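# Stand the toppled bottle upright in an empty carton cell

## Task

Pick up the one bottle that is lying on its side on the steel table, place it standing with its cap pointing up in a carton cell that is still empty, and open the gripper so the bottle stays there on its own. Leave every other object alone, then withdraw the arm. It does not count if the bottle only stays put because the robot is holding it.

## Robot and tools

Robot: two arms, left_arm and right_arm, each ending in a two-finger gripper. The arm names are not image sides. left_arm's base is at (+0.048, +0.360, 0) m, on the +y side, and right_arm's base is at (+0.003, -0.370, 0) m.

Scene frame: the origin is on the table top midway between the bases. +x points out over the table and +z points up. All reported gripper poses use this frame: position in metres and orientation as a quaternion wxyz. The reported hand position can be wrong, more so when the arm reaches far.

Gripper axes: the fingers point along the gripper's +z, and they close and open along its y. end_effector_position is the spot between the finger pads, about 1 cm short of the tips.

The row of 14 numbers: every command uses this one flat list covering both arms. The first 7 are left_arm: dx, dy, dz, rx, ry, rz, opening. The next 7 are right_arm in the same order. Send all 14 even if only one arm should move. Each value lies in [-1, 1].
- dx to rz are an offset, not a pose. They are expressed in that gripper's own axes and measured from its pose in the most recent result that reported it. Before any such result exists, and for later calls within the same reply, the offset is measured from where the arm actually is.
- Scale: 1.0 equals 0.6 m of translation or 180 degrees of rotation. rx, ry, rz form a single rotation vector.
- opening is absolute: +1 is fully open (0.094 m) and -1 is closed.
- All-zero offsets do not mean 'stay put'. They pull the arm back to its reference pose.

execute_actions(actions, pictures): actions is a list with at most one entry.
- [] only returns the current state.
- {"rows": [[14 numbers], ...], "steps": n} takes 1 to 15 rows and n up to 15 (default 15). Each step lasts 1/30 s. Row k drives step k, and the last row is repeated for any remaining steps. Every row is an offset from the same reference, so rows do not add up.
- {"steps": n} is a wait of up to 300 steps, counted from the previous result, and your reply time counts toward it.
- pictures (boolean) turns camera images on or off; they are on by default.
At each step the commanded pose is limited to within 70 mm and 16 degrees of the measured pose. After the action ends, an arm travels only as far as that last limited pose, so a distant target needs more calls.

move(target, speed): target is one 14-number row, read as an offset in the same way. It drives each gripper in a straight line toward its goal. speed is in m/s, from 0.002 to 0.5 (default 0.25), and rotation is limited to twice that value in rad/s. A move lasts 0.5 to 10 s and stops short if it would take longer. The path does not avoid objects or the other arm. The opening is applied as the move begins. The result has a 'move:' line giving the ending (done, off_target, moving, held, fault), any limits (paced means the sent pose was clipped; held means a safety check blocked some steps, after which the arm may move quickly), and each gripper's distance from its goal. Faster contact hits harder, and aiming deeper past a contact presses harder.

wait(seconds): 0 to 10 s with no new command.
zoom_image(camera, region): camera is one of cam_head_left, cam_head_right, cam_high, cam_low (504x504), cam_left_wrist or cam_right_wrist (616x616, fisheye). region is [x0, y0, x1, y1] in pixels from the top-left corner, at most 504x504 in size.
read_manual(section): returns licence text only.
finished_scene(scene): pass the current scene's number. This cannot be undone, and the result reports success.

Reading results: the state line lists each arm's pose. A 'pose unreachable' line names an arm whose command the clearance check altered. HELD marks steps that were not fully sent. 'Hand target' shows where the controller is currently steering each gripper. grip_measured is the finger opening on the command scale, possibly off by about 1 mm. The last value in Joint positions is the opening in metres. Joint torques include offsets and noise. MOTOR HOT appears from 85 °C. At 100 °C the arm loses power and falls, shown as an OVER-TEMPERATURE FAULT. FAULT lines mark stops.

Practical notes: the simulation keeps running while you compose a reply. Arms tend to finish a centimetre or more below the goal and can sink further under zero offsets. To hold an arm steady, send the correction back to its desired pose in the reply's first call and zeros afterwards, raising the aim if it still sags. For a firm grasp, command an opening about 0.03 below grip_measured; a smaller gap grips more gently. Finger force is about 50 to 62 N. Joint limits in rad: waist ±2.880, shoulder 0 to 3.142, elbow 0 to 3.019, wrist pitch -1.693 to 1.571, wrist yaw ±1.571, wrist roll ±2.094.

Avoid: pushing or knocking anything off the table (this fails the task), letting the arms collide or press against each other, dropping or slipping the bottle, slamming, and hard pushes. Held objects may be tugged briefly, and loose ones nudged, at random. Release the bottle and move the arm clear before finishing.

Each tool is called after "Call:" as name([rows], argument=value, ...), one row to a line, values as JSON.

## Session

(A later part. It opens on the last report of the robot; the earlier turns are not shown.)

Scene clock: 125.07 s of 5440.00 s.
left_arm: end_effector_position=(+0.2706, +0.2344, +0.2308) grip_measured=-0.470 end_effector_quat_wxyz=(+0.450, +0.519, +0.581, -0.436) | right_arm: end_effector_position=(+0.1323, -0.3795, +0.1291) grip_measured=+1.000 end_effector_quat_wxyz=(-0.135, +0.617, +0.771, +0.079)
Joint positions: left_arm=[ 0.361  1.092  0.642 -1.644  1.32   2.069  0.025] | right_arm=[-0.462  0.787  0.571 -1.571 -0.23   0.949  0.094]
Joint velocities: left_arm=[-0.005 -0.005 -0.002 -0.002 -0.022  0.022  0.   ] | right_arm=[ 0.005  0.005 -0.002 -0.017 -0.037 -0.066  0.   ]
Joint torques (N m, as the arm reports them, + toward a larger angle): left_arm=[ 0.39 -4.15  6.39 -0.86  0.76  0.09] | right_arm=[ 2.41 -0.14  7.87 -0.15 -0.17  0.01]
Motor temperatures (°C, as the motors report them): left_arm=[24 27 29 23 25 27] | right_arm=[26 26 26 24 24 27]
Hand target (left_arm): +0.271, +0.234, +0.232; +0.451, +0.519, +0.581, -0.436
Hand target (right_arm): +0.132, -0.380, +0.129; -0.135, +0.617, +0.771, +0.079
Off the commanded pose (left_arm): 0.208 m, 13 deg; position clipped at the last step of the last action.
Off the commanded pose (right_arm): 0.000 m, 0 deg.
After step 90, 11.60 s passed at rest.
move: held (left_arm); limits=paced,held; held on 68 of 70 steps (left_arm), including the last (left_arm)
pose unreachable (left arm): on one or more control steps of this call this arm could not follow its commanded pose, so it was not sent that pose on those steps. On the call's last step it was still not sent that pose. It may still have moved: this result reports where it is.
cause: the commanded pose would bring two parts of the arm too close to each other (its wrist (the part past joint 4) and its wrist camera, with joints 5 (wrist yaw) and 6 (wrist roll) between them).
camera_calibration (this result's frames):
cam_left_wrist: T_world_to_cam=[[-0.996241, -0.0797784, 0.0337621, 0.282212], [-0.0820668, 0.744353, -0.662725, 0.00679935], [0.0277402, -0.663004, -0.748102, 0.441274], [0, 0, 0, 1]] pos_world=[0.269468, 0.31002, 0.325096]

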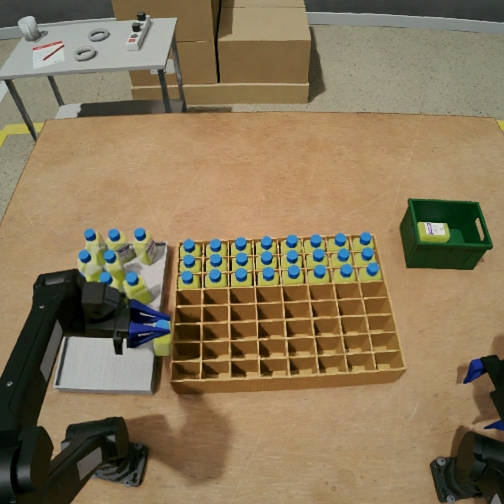

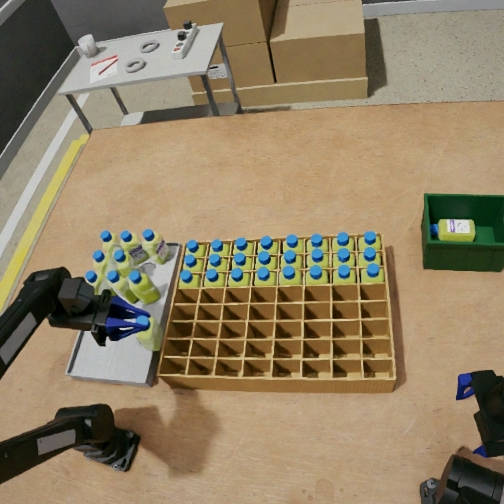

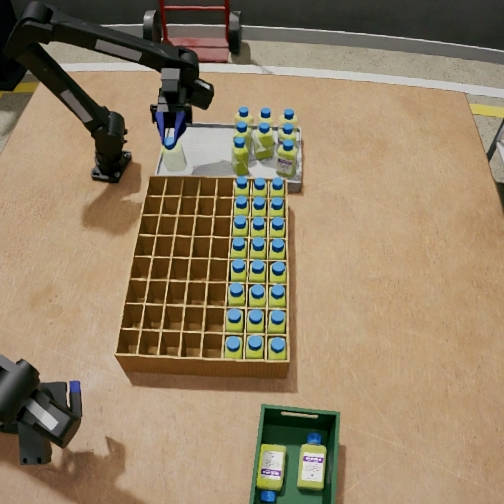

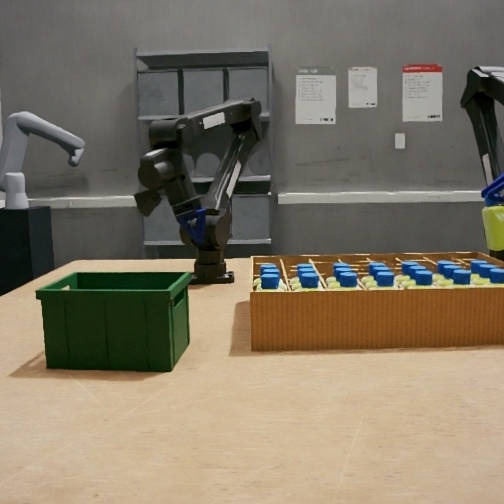

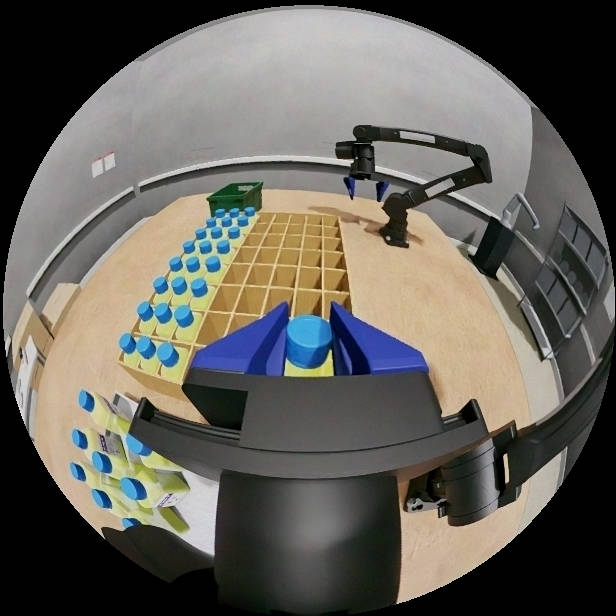

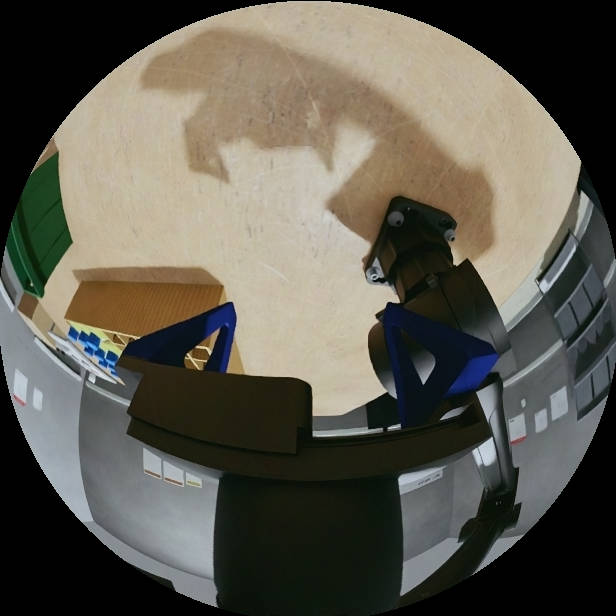

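Call:
move(target=[0,0,0,-0.25,0,0,-0.54,0,0,0,0,0,0,1], speed=0.15)

Scene clock: 131.67 s of 5440.00 s.
left_arm: end_effector_position=(+0.2696, +0.2341, +0.2260) grip_measured=-0.470 end_effector_quat_wxyz=(+0.452, +0.518, +0.583, -0.433) | right_arm: end_effector_position=(+0.1323, -0.3795, +0.1291) grip_measured=+1.000 end_effector_quat_wxyz=(-0.135, +0.617, +0.771, +0.079)
Joint positions: left_arm=[ 0.361  1.082  0.625 -1.604  1.324  2.037  0.025] | right_arm=[-0.462  0.787  0.571 -1.571 -0.23   0.949  0.094]
Joint velocities: left_arm=[ 0.005  0.015  0.022 -0.007 -0.037  0.066  0.   ] | right_arm=[ 0.005 -0.005 -0.022  0.007  0.037 -0.051  0.   ]
Joint torques (N m, as the arm reports them, + toward a larger angle): left_arm=[ 0.63 -3.62  6.58 -0.91  0.84  0.07] | right_arm=[ 2.4  -0.17  7.93 -0.09 -0.17 -0.02]
Motor temperatures (°C, as the motors report them): left_arm=[24 27 29 23 25 27] | right_arm=[26 26 26 24 24 27]
Hand target (left_arm): +0.271, +0.234, +0.227; +0.453, +0.517, +0.583, -0.434
Hand target (right_arm): +0.132, -0.380, +0.129; -0.135, +0.617, +0.771, +0.079
Off the commanded pose (left_arm): 0.005 m, 44 deg; orientation clipped at the last step of the last action.
Off the commanded pose (right_arm): 0.000 m, 0 deg.
After step 90, 0.70 s passed at rest.
move: held (left_arm); limits=paced,held; held on 82 of 87 steps (left_arm), including the last (left_arm)
pose unreachable (left arm): on one or more control steps of this call this arm could not follow its commanded pose, so it was not sent that pose on those steps. On the call's last step it was still not sent that pose. It may still have moved: this result reports where it is.
cause: the commanded pose would bring two parts of the arm too close to each other (its wrist (the part past joint 4) and its wrist camera, with joints 5 (wrist yaw) and 6 (wrist roll) between them).
camera_calibration (this result's frames):
cam_left_wrist: T_world_to_cam=[[-0.995582, -0.088519, 0.0313264, 0.283749], [-0.0870102, 0.744266, -0.662191, 0.00500756], [0.0353013, -0.661991, -0.74868, 0.435281], [0, 0, 0, 1]] pos_world=[0.267566, 0.309542, 0.320313]

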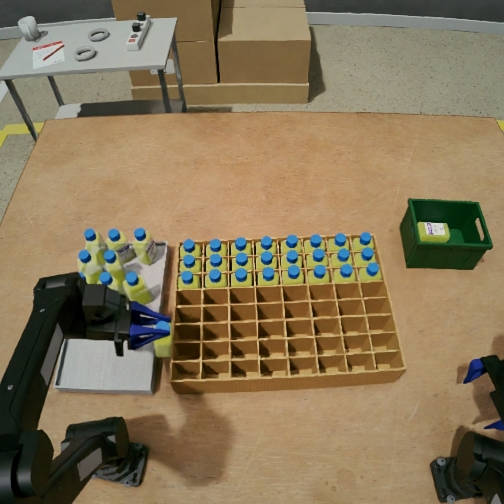

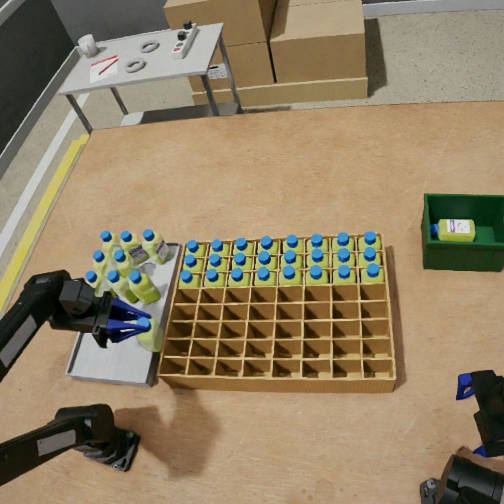

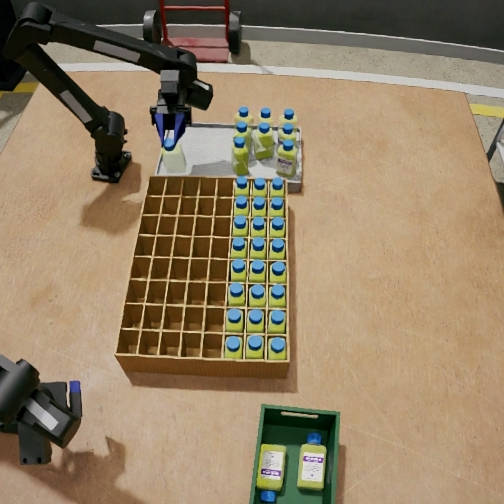

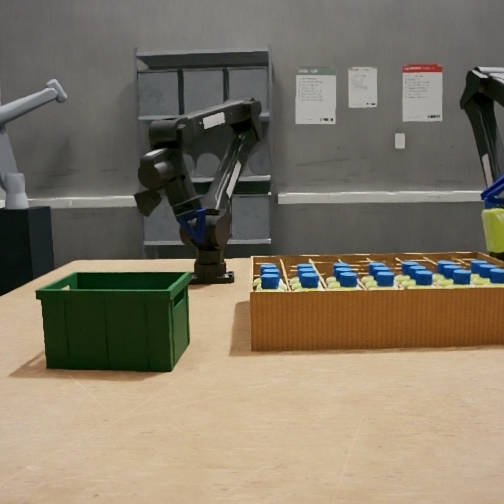

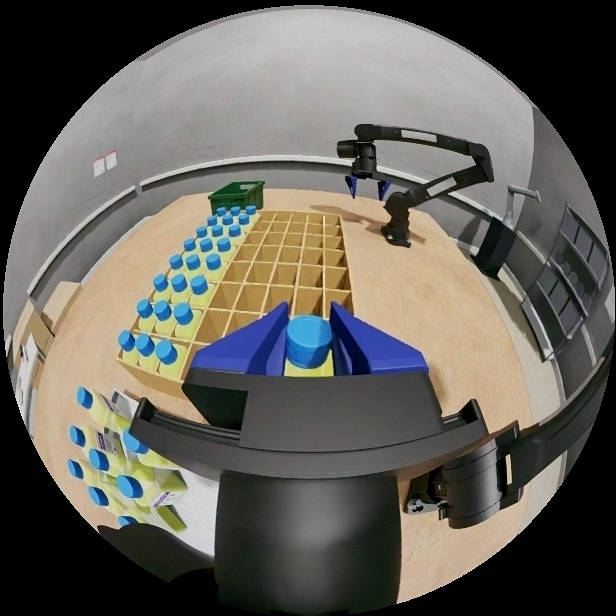

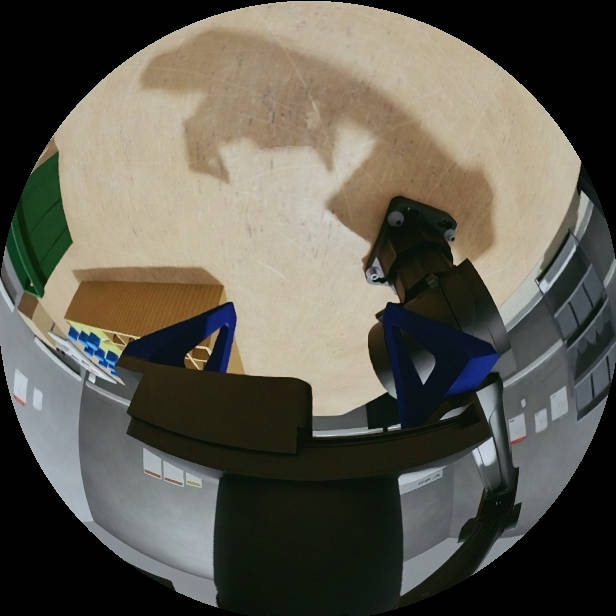

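Call:
move(target=[-0.05,0,0,0,0.33,0,-0.54,0,0,0,0,0,0,1], speed=0.2)

Scene clock: 137.17 s of 5440.00 s.
left_arm: end_effector_position=(+0.2606, +0.2358, +0.2354) grip_measured=-0.470 end_effector_quat_wxyz=(+0.091, +0.665, +0.730, -0.131) | right_arm: end_effector_position=(+0.1323, -0.3795, +0.1291) grip_measured=+1.000 end_effector_quat_wxyz=(-0.135, +0.617, +0.771, +0.079)
Joint positions: left_arm=[-0.147  0.913  0.915 -1.514  0.315  1.16   0.025] | right_arm=[-0.462  0.787  0.571 -1.571 -0.23   0.949  0.094]
Joint velocities: left_arm=[-0.005  0.005 -0.002 -0.012 -0.051 -0.081 -0.001] | right_arm=[ 0.005  0.005 -0.007 -0.017 -0.007  0.022  0.   ]
Joint torques (N m, as the arm reports them, + toward a larger angle): left_arm=[-0.48 -2.71 11.79 -0.59  0.16 -0.03] | right_arm=[ 2.54  0.09  7.84 -0.12 -0.13  0.  ]
Motor temperatures (°C, as the motors report them): left_arm=[24 27 29 23 25 27] | right_arm=[26 26 26 24 24 27]
Hand target (left_arm): +0.270, +0.230, +0.256; +0.105, +0.665, +0.729, -0.123
Hand target (right_arm): +0.132, -0.380, +0.129; -0.135, +0.617, +0.771, +0.079
Off the commanded pose (left_arm): 0.024 m, 2 deg.
Off the commanded pose (right_arm): 0.000 m, 0 deg.
move: off_target (left_arm)
camera_calibration (this result's frames):
cam_left_wrist: T_world_to_cam=[[-0.994729, -0.0770987, 0.0676081, 0.263177], [-0.0524521, 0.949095, 0.310591, -0.277151], [-0.0881127, 0.305408, -0.948136, 0.294786], [0, 0, 0, 1]] pos_world=[0.273227, 0.193304, 0.347785]

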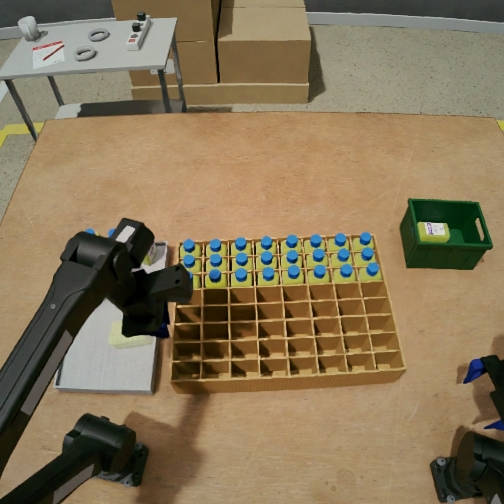

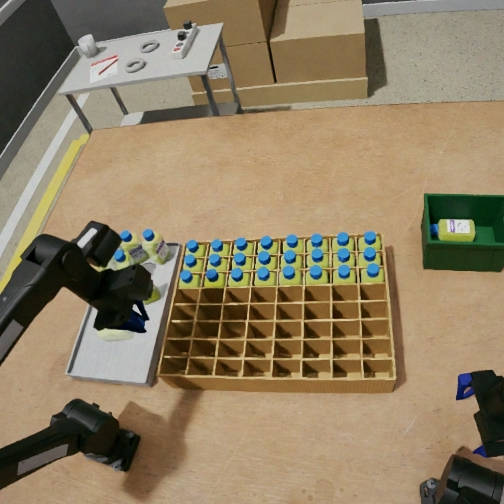

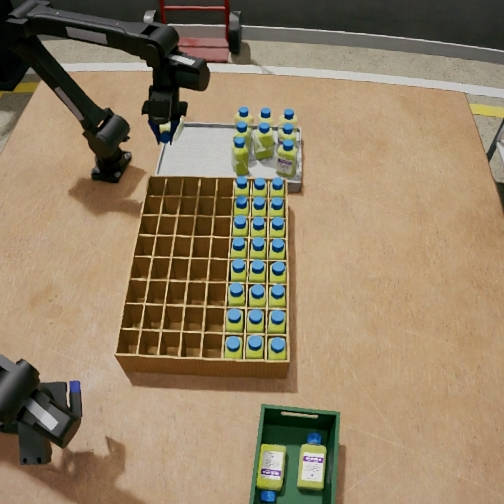

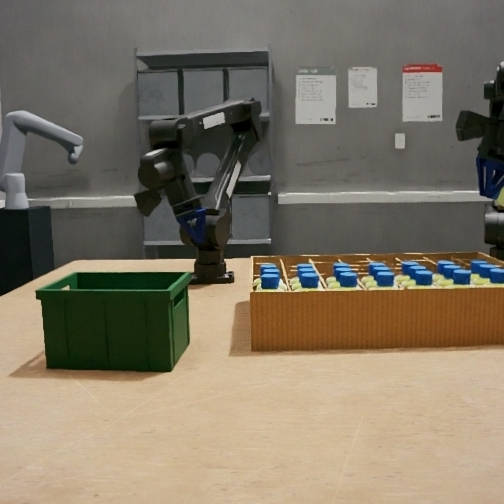

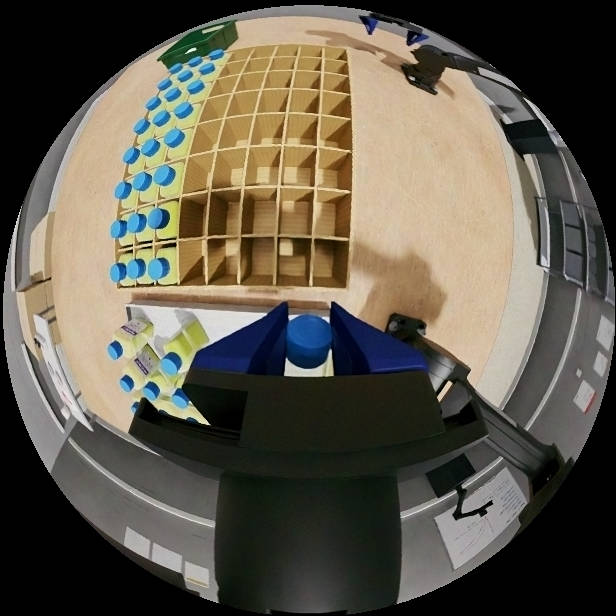

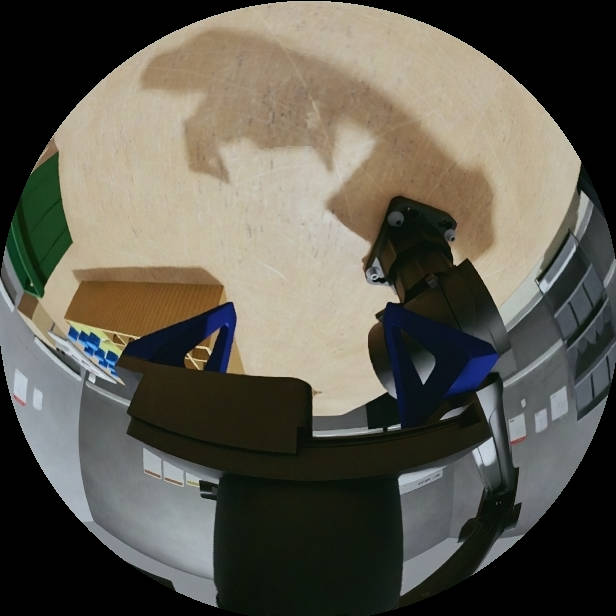

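Call:
move(target=[-0.447,0.01,0.092,0,0,0,-0.54,0,0,0,0,0,0,1], speed=0.25)

Call:
move(target=[0,0,0,0.008,-0.4,0.036,-0.54,0,0,0,0,0,0,1], speed=0.25)

Scene clock: 145.10 s of 5440.00 s.
left_arm: end_effector_position=(+0.2865, -0.0181, +0.2445) grip_measured=-0.470 end_effector_quat_wxyz=(+0.064, +0.668, +0.730, -0.129) | right_arm: end_effector_position=(+0.1323, -0.3795, +0.1291) grip_measured=+1.000 end_effector_quat_wxyz=(-0.135, +0.617, +0.771, +0.079)
Joint positions: left_arm=[-0.758  1.395  1.308 -1.308  0.23   0.542  0.025] | right_arm=[-0.462  0.787  0.571 -1.571 -0.23   0.949  0.094]
Joint velocities: left_arm=[-0.015  0.015 -0.012 -0.012 -0.081 -0.022 -0.001] | right_arm=[ 0.005  0.005  0.002 -0.007  0.051 -0.051  0.   ]
Joint torques (N m, as the arm reports them, + toward a larger angle): left_arm=[  0.72 -12.13  11.9    0.48   0.07  -0.09] | right_arm=[ 2.41 -0.16  7.9  -0.2  -0.15  0.  ]
Motor temperatures (°C, as the motors report them): left_arm=[24 27 31 23 25 27] | right_arm=[26 26 26 24 24 27]
Hand target (left_arm): +0.294, -0.032, +0.269; +0.094, +0.664, +0.730, -0.133
Hand target (right_arm): +0.132, -0.380, +0.129; -0.135, +0.617, +0.771, +0.079
Off the commanded pose (left_arm): 0.027 m, 3 deg.
Off the commanded pose (right_arm): 0.000 m, 0 deg.
After step 90, 3.33 s passed at rest.
move: off_target (left_arm)
camera_calibration (this result's frames):
cam_left_wrist: T_world_to_cam=[[-0.992563, -0.0697914, 0.0997402, 0.260389], [-0.030768, 0.93656, 0.349154, -0.0534597], [-0.117781, 0.343488, -0.931742, 0.388514], [0, 0, 0, 1]] pos_world=[0.302567, -0.0652087, 0.354689]

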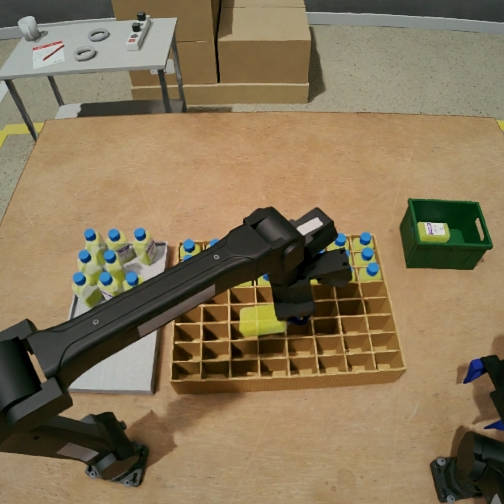

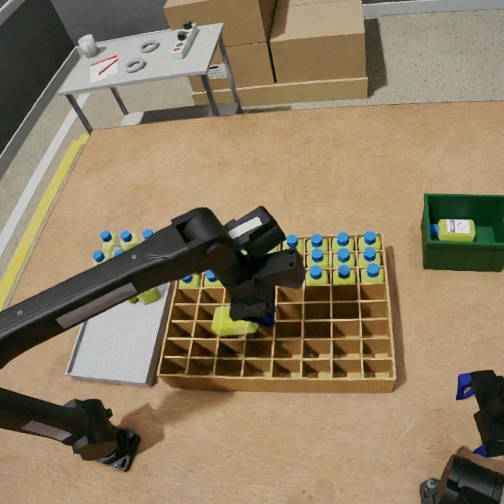

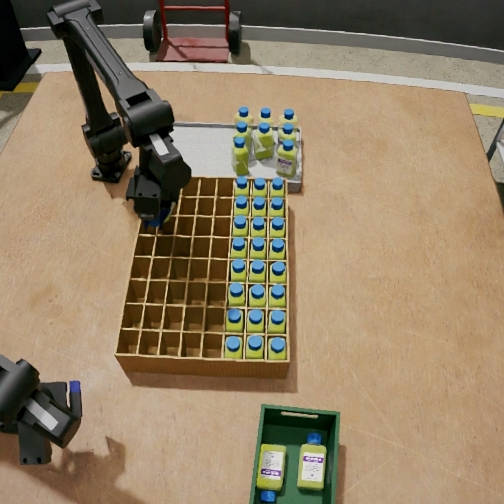

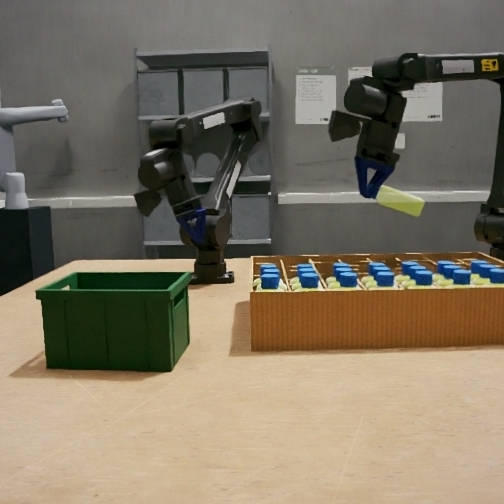

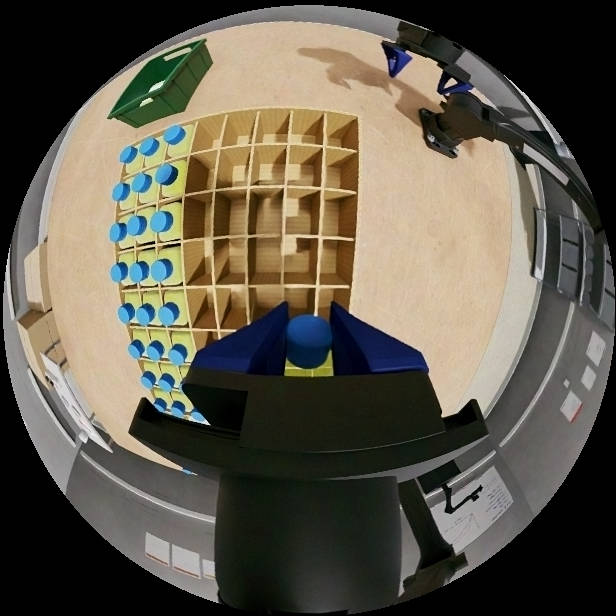

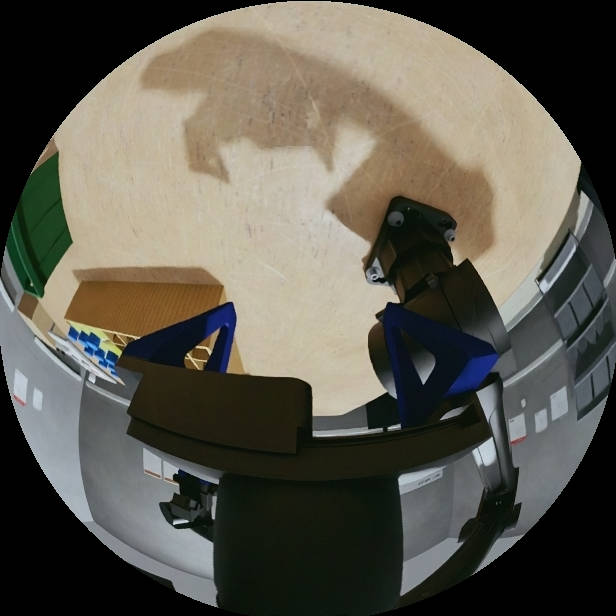

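Scene clock: 148.17 s of 5440.00 s.
left_arm: end_effector_position=(+0.2819, -0.0230, +0.2354) grip_measured=-0.470 end_effector_quat_wxyz=(+0.474, +0.507, +0.521, -0.496) | right_arm: end_effector_position=(+0.1323, -0.3795, +0.1291) grip_measured=+1.000 end_effector_quat_wxyz=(-0.135, +0.617, +0.771, +0.079)
Joint positions: left_arm=[-0.568  1.235  0.492  0.656  0.848  0.029  0.025] | right_arm=[-0.462  0.787  0.571 -1.571 -0.23   0.949  0.094]
Joint velocities: left_arm=[-0.005 -0.015  0.017 -0.012 -0.081  0.007 -0.   ] | right_arm=[-0.015 -0.005  0.002 -0.002  0.037  0.007  0.   ]
Joint torques (N m, as the arm reports them, + toward a larger angle): left_arm=[ 0.9  -7.26  7.05  2.46  0.15 -0.06] | right_arm=[ 2.33  0.27  7.86 -0.14 -0.16  0.  ]
Motor temperatures (°C, as the motors report them): left_arm=[24 27 31 23 25 27] | right_arm=[26 26 26 24 24 27]
Hand target (left_arm): +0.289, -0.021, +0.243; +0.485, +0.500, +0.518, -0.497
Hand target (right_arm): +0.132, -0.380, +0.129; -0.135, +0.617, +0.771, +0.079
Off the commanded pose (left_arm): 0.011 m, 1 deg.
Off the commanded pose (right_arm): 0.000 m, 0 deg.
move: off_target (left_arm)
camera_calibration (this result's frames):
cam_left_wrist: T_world_to_cam=[[-0.999472, 0.00706988, 0.0317156, 0.276176], [-0.0200236, 0.634701, -0.772499, 0.208204], [-0.0255914, -0.772726, -0.634224, 0.25941], [0, 0, 0, 1]] pos_world=[0.286838, 0.0663527, 0.316602]

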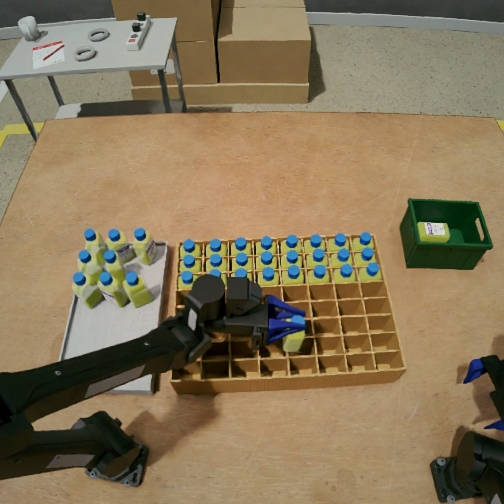

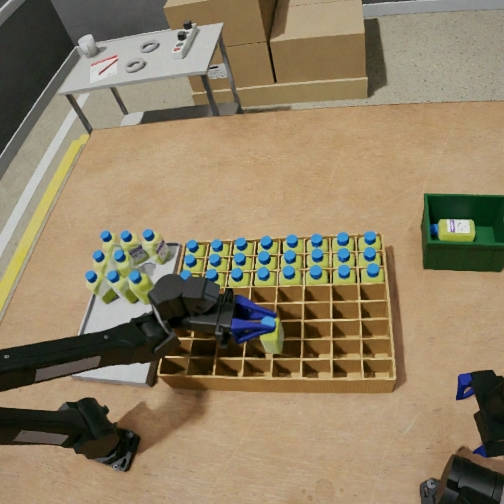

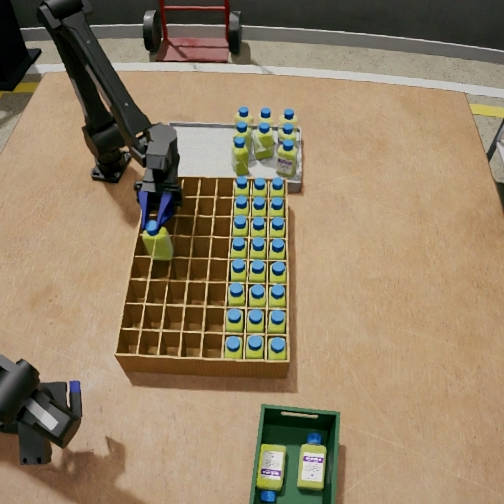

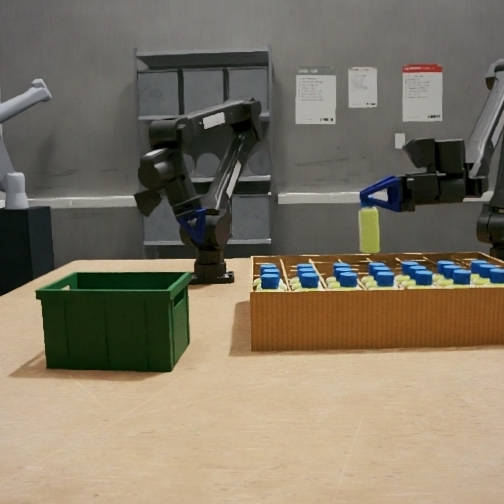

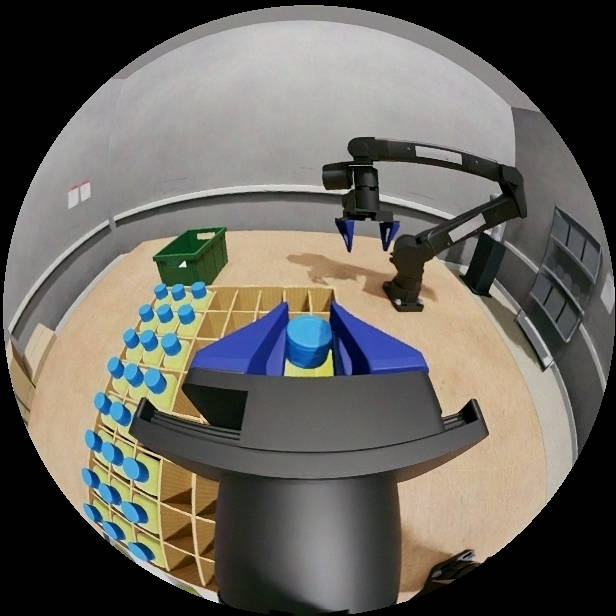

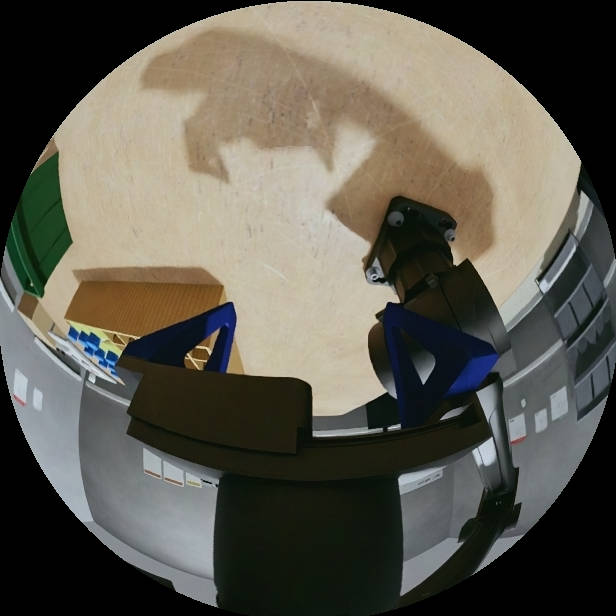

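Call:
zoom_image(camera="cam_head_left", region=[170, 260, 410, 400])

Call:
zoom_image(camera="cam_high", region=[100, 170, 260, 370])

Call:
zoom_image(camera="cam_low", region=[300, 140, 504, 320])

Region (170, 260, 410, 400) of cam_head_left's 504x504 image, scaled by 2.100, with more detail than that image has; it fills the top 294 rows of this view, and the rest is white.

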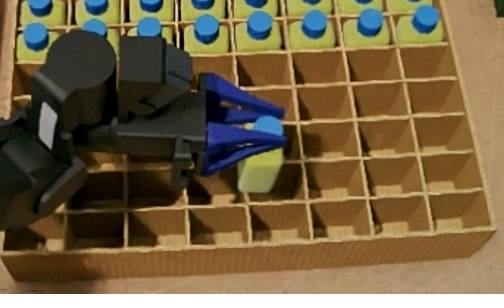

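Region (100, 170, 260, 370) of cam_high's 504x504 image, scaled by 2.520, with more detail than that image has; it fills the left 403 columns of this view, and the rest is white.

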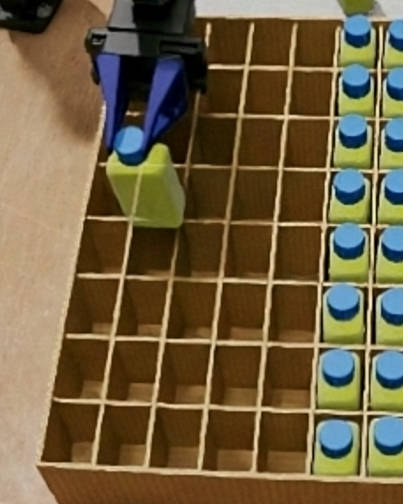

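Region (300, 140, 504, 320) of cam_low's 504x504 image, scaled by 2.471, with more detail than that image has; it fills the top 445 rows of this view, and the rest is white.

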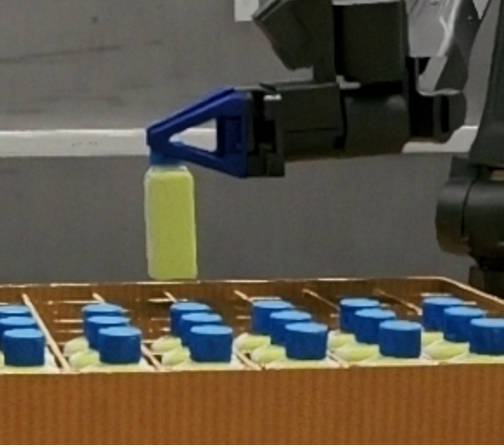

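Call:
move(target=[0.03,0.02,0.037,0,0,0,-0.54,0,0,0,0,0,0,1], speed=0.1)

Call:
zoom_image(camera="cam_head_left", region=[230, 280, 370, 400])

Call:
zoom_image(camera="cam_high", region=[110, 190, 230, 310])

Call:
zoom_image(camera="cam_low", region=[300, 140, 504, 320])

Scene clock: 160.03 s of 5440.00 s.
left_arm: end_effector_position=(+0.2890, -0.0331, +0.2114) grip_measured=-0.470 end_effector_quat_wxyz=(+0.469, +0.504, +0.530, -0.495) | right_arm: end_effector_position=(+0.1323, -0.3795, +0.1291) grip_measured=+1.000 end_effector_quat_wxyz=(-0.135, +0.617, +0.771, +0.079)
Joint positions: left_arm=[-0.58   1.331  0.494  0.734  0.829  0.024  0.025] | right_arm=[-0.462  0.787  0.571 -1.571 -0.23   0.949  0.094]
Joint velocities: left_arm=[-0.005  0.015 -0.017  0.022  0.022 -0.037  0.002] | right_arm=[ 0.005 -0.015  0.012 -0.012  0.081 -0.051  0.   ]
Joint torques (N m, as the arm reports them, + toward a larger angle): left_arm=[-0.67 -6.28  8.07  1.87 -0.16  0.04] | right_arm=[ 2.29  0.14  7.92 -0.15 -0.15  0.01]
Motor temperatures (°C, as the motors report them): left_arm=[24 27 30 24 25 27] | right_arm=[26 26 26 24 24 27]
Hand target (left_arm): +0.293, -0.044, +0.216; +0.474, +0.507, +0.521, -0.497
Hand target (right_arm): +0.132, -0.380, +0.129; -0.135, +0.617, +0.771, +0.079
Off the commanded pose (left_arm): 0.013 m, 1 deg.
Off the commanded pose (right_arm): 0.000 m, 0 deg.
After step 90, 8.17 s passed at rest.
move: off_target (left_arm)
camera_calibration (this result's frames):
cam_left_wrist: T_world_to_cam=[[-0.998949, -0.00194945, 0.0457865, 0.280693], [-0.0363175, 0.643028, -0.764981, 0.199583], [-0.0279507, -0.76584, -0.642423, 0.23919], [0, 0, 0, 1]] pos_world=[0.294332, 0.055391, 0.293486]

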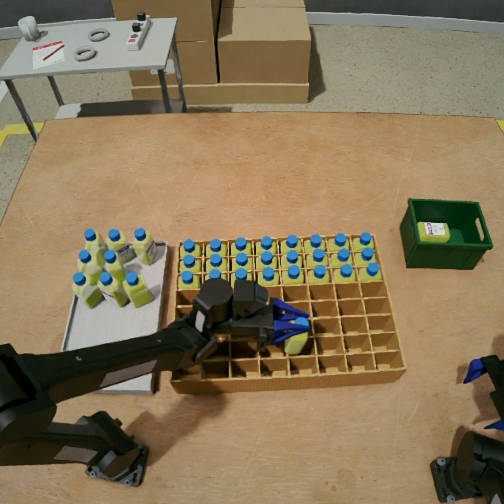

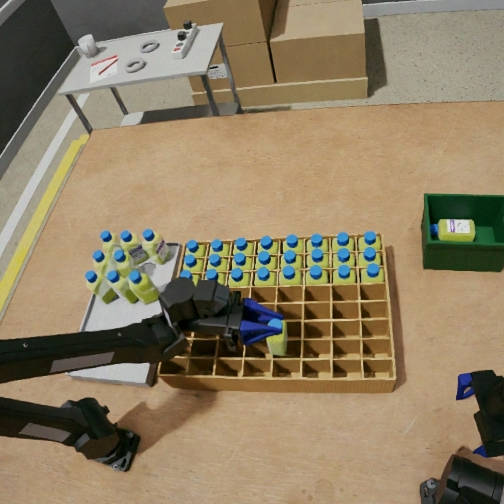

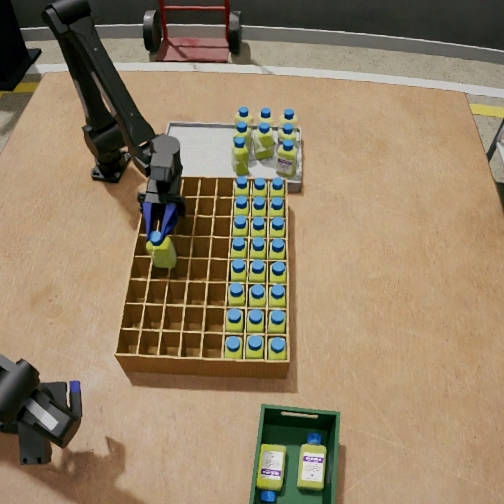

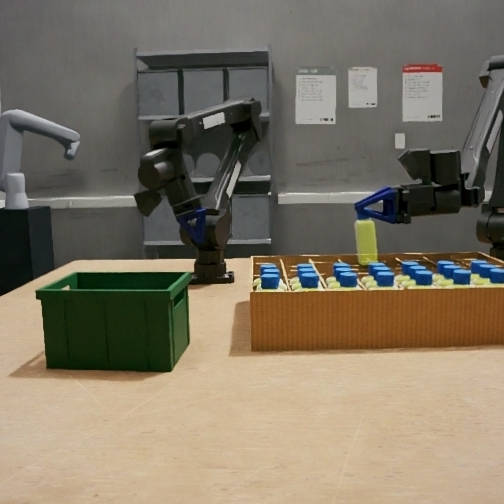

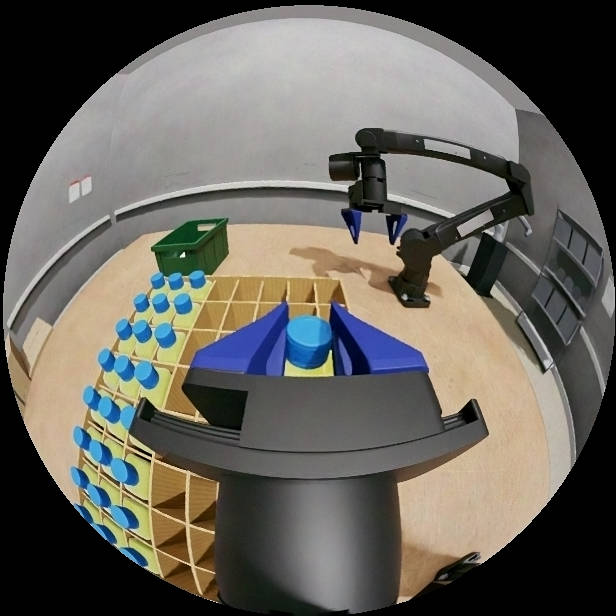

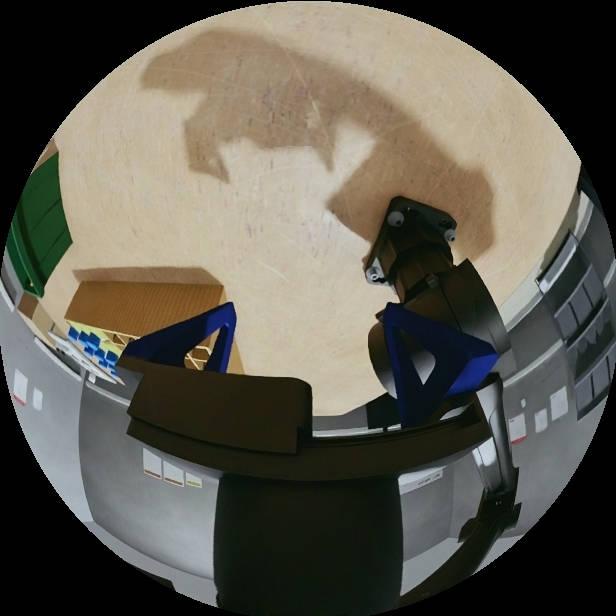

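Region (230, 280, 370, 400) of cam_head_left's 504x504 image, scaled by 3.600, with more detail than that image has; it fills the top 432 rows of this view, and the rest is white.

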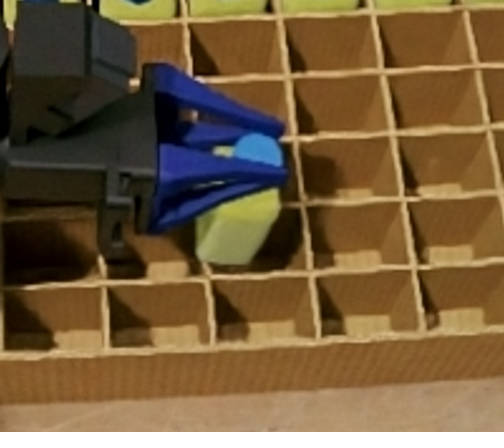

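Region (110, 190, 230, 310) of cam_high's 504x504 image, scaled by 4.200, with more detail than that image has.

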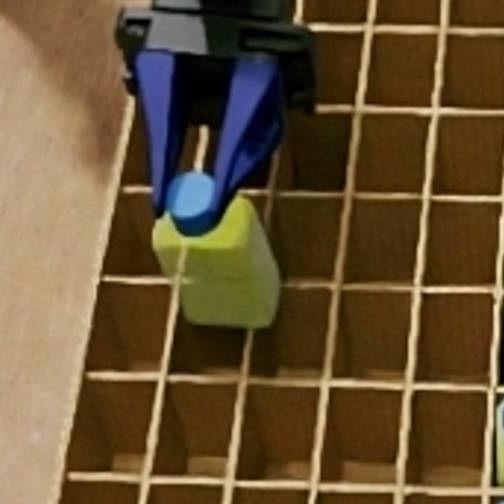

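Region (300, 140, 504, 320) of cam_low's 504x504 image, scaled by 2.471, with more detail than that image has; it fills the top 445 rows of this view, and the rest is white.

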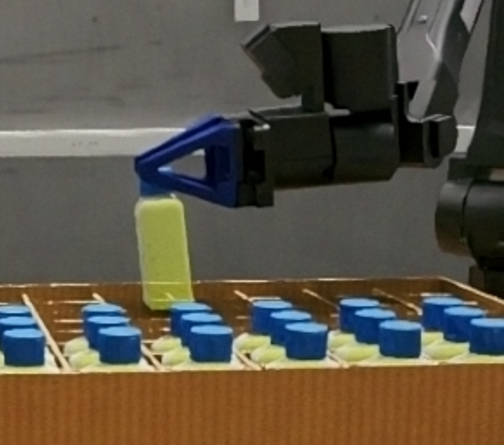

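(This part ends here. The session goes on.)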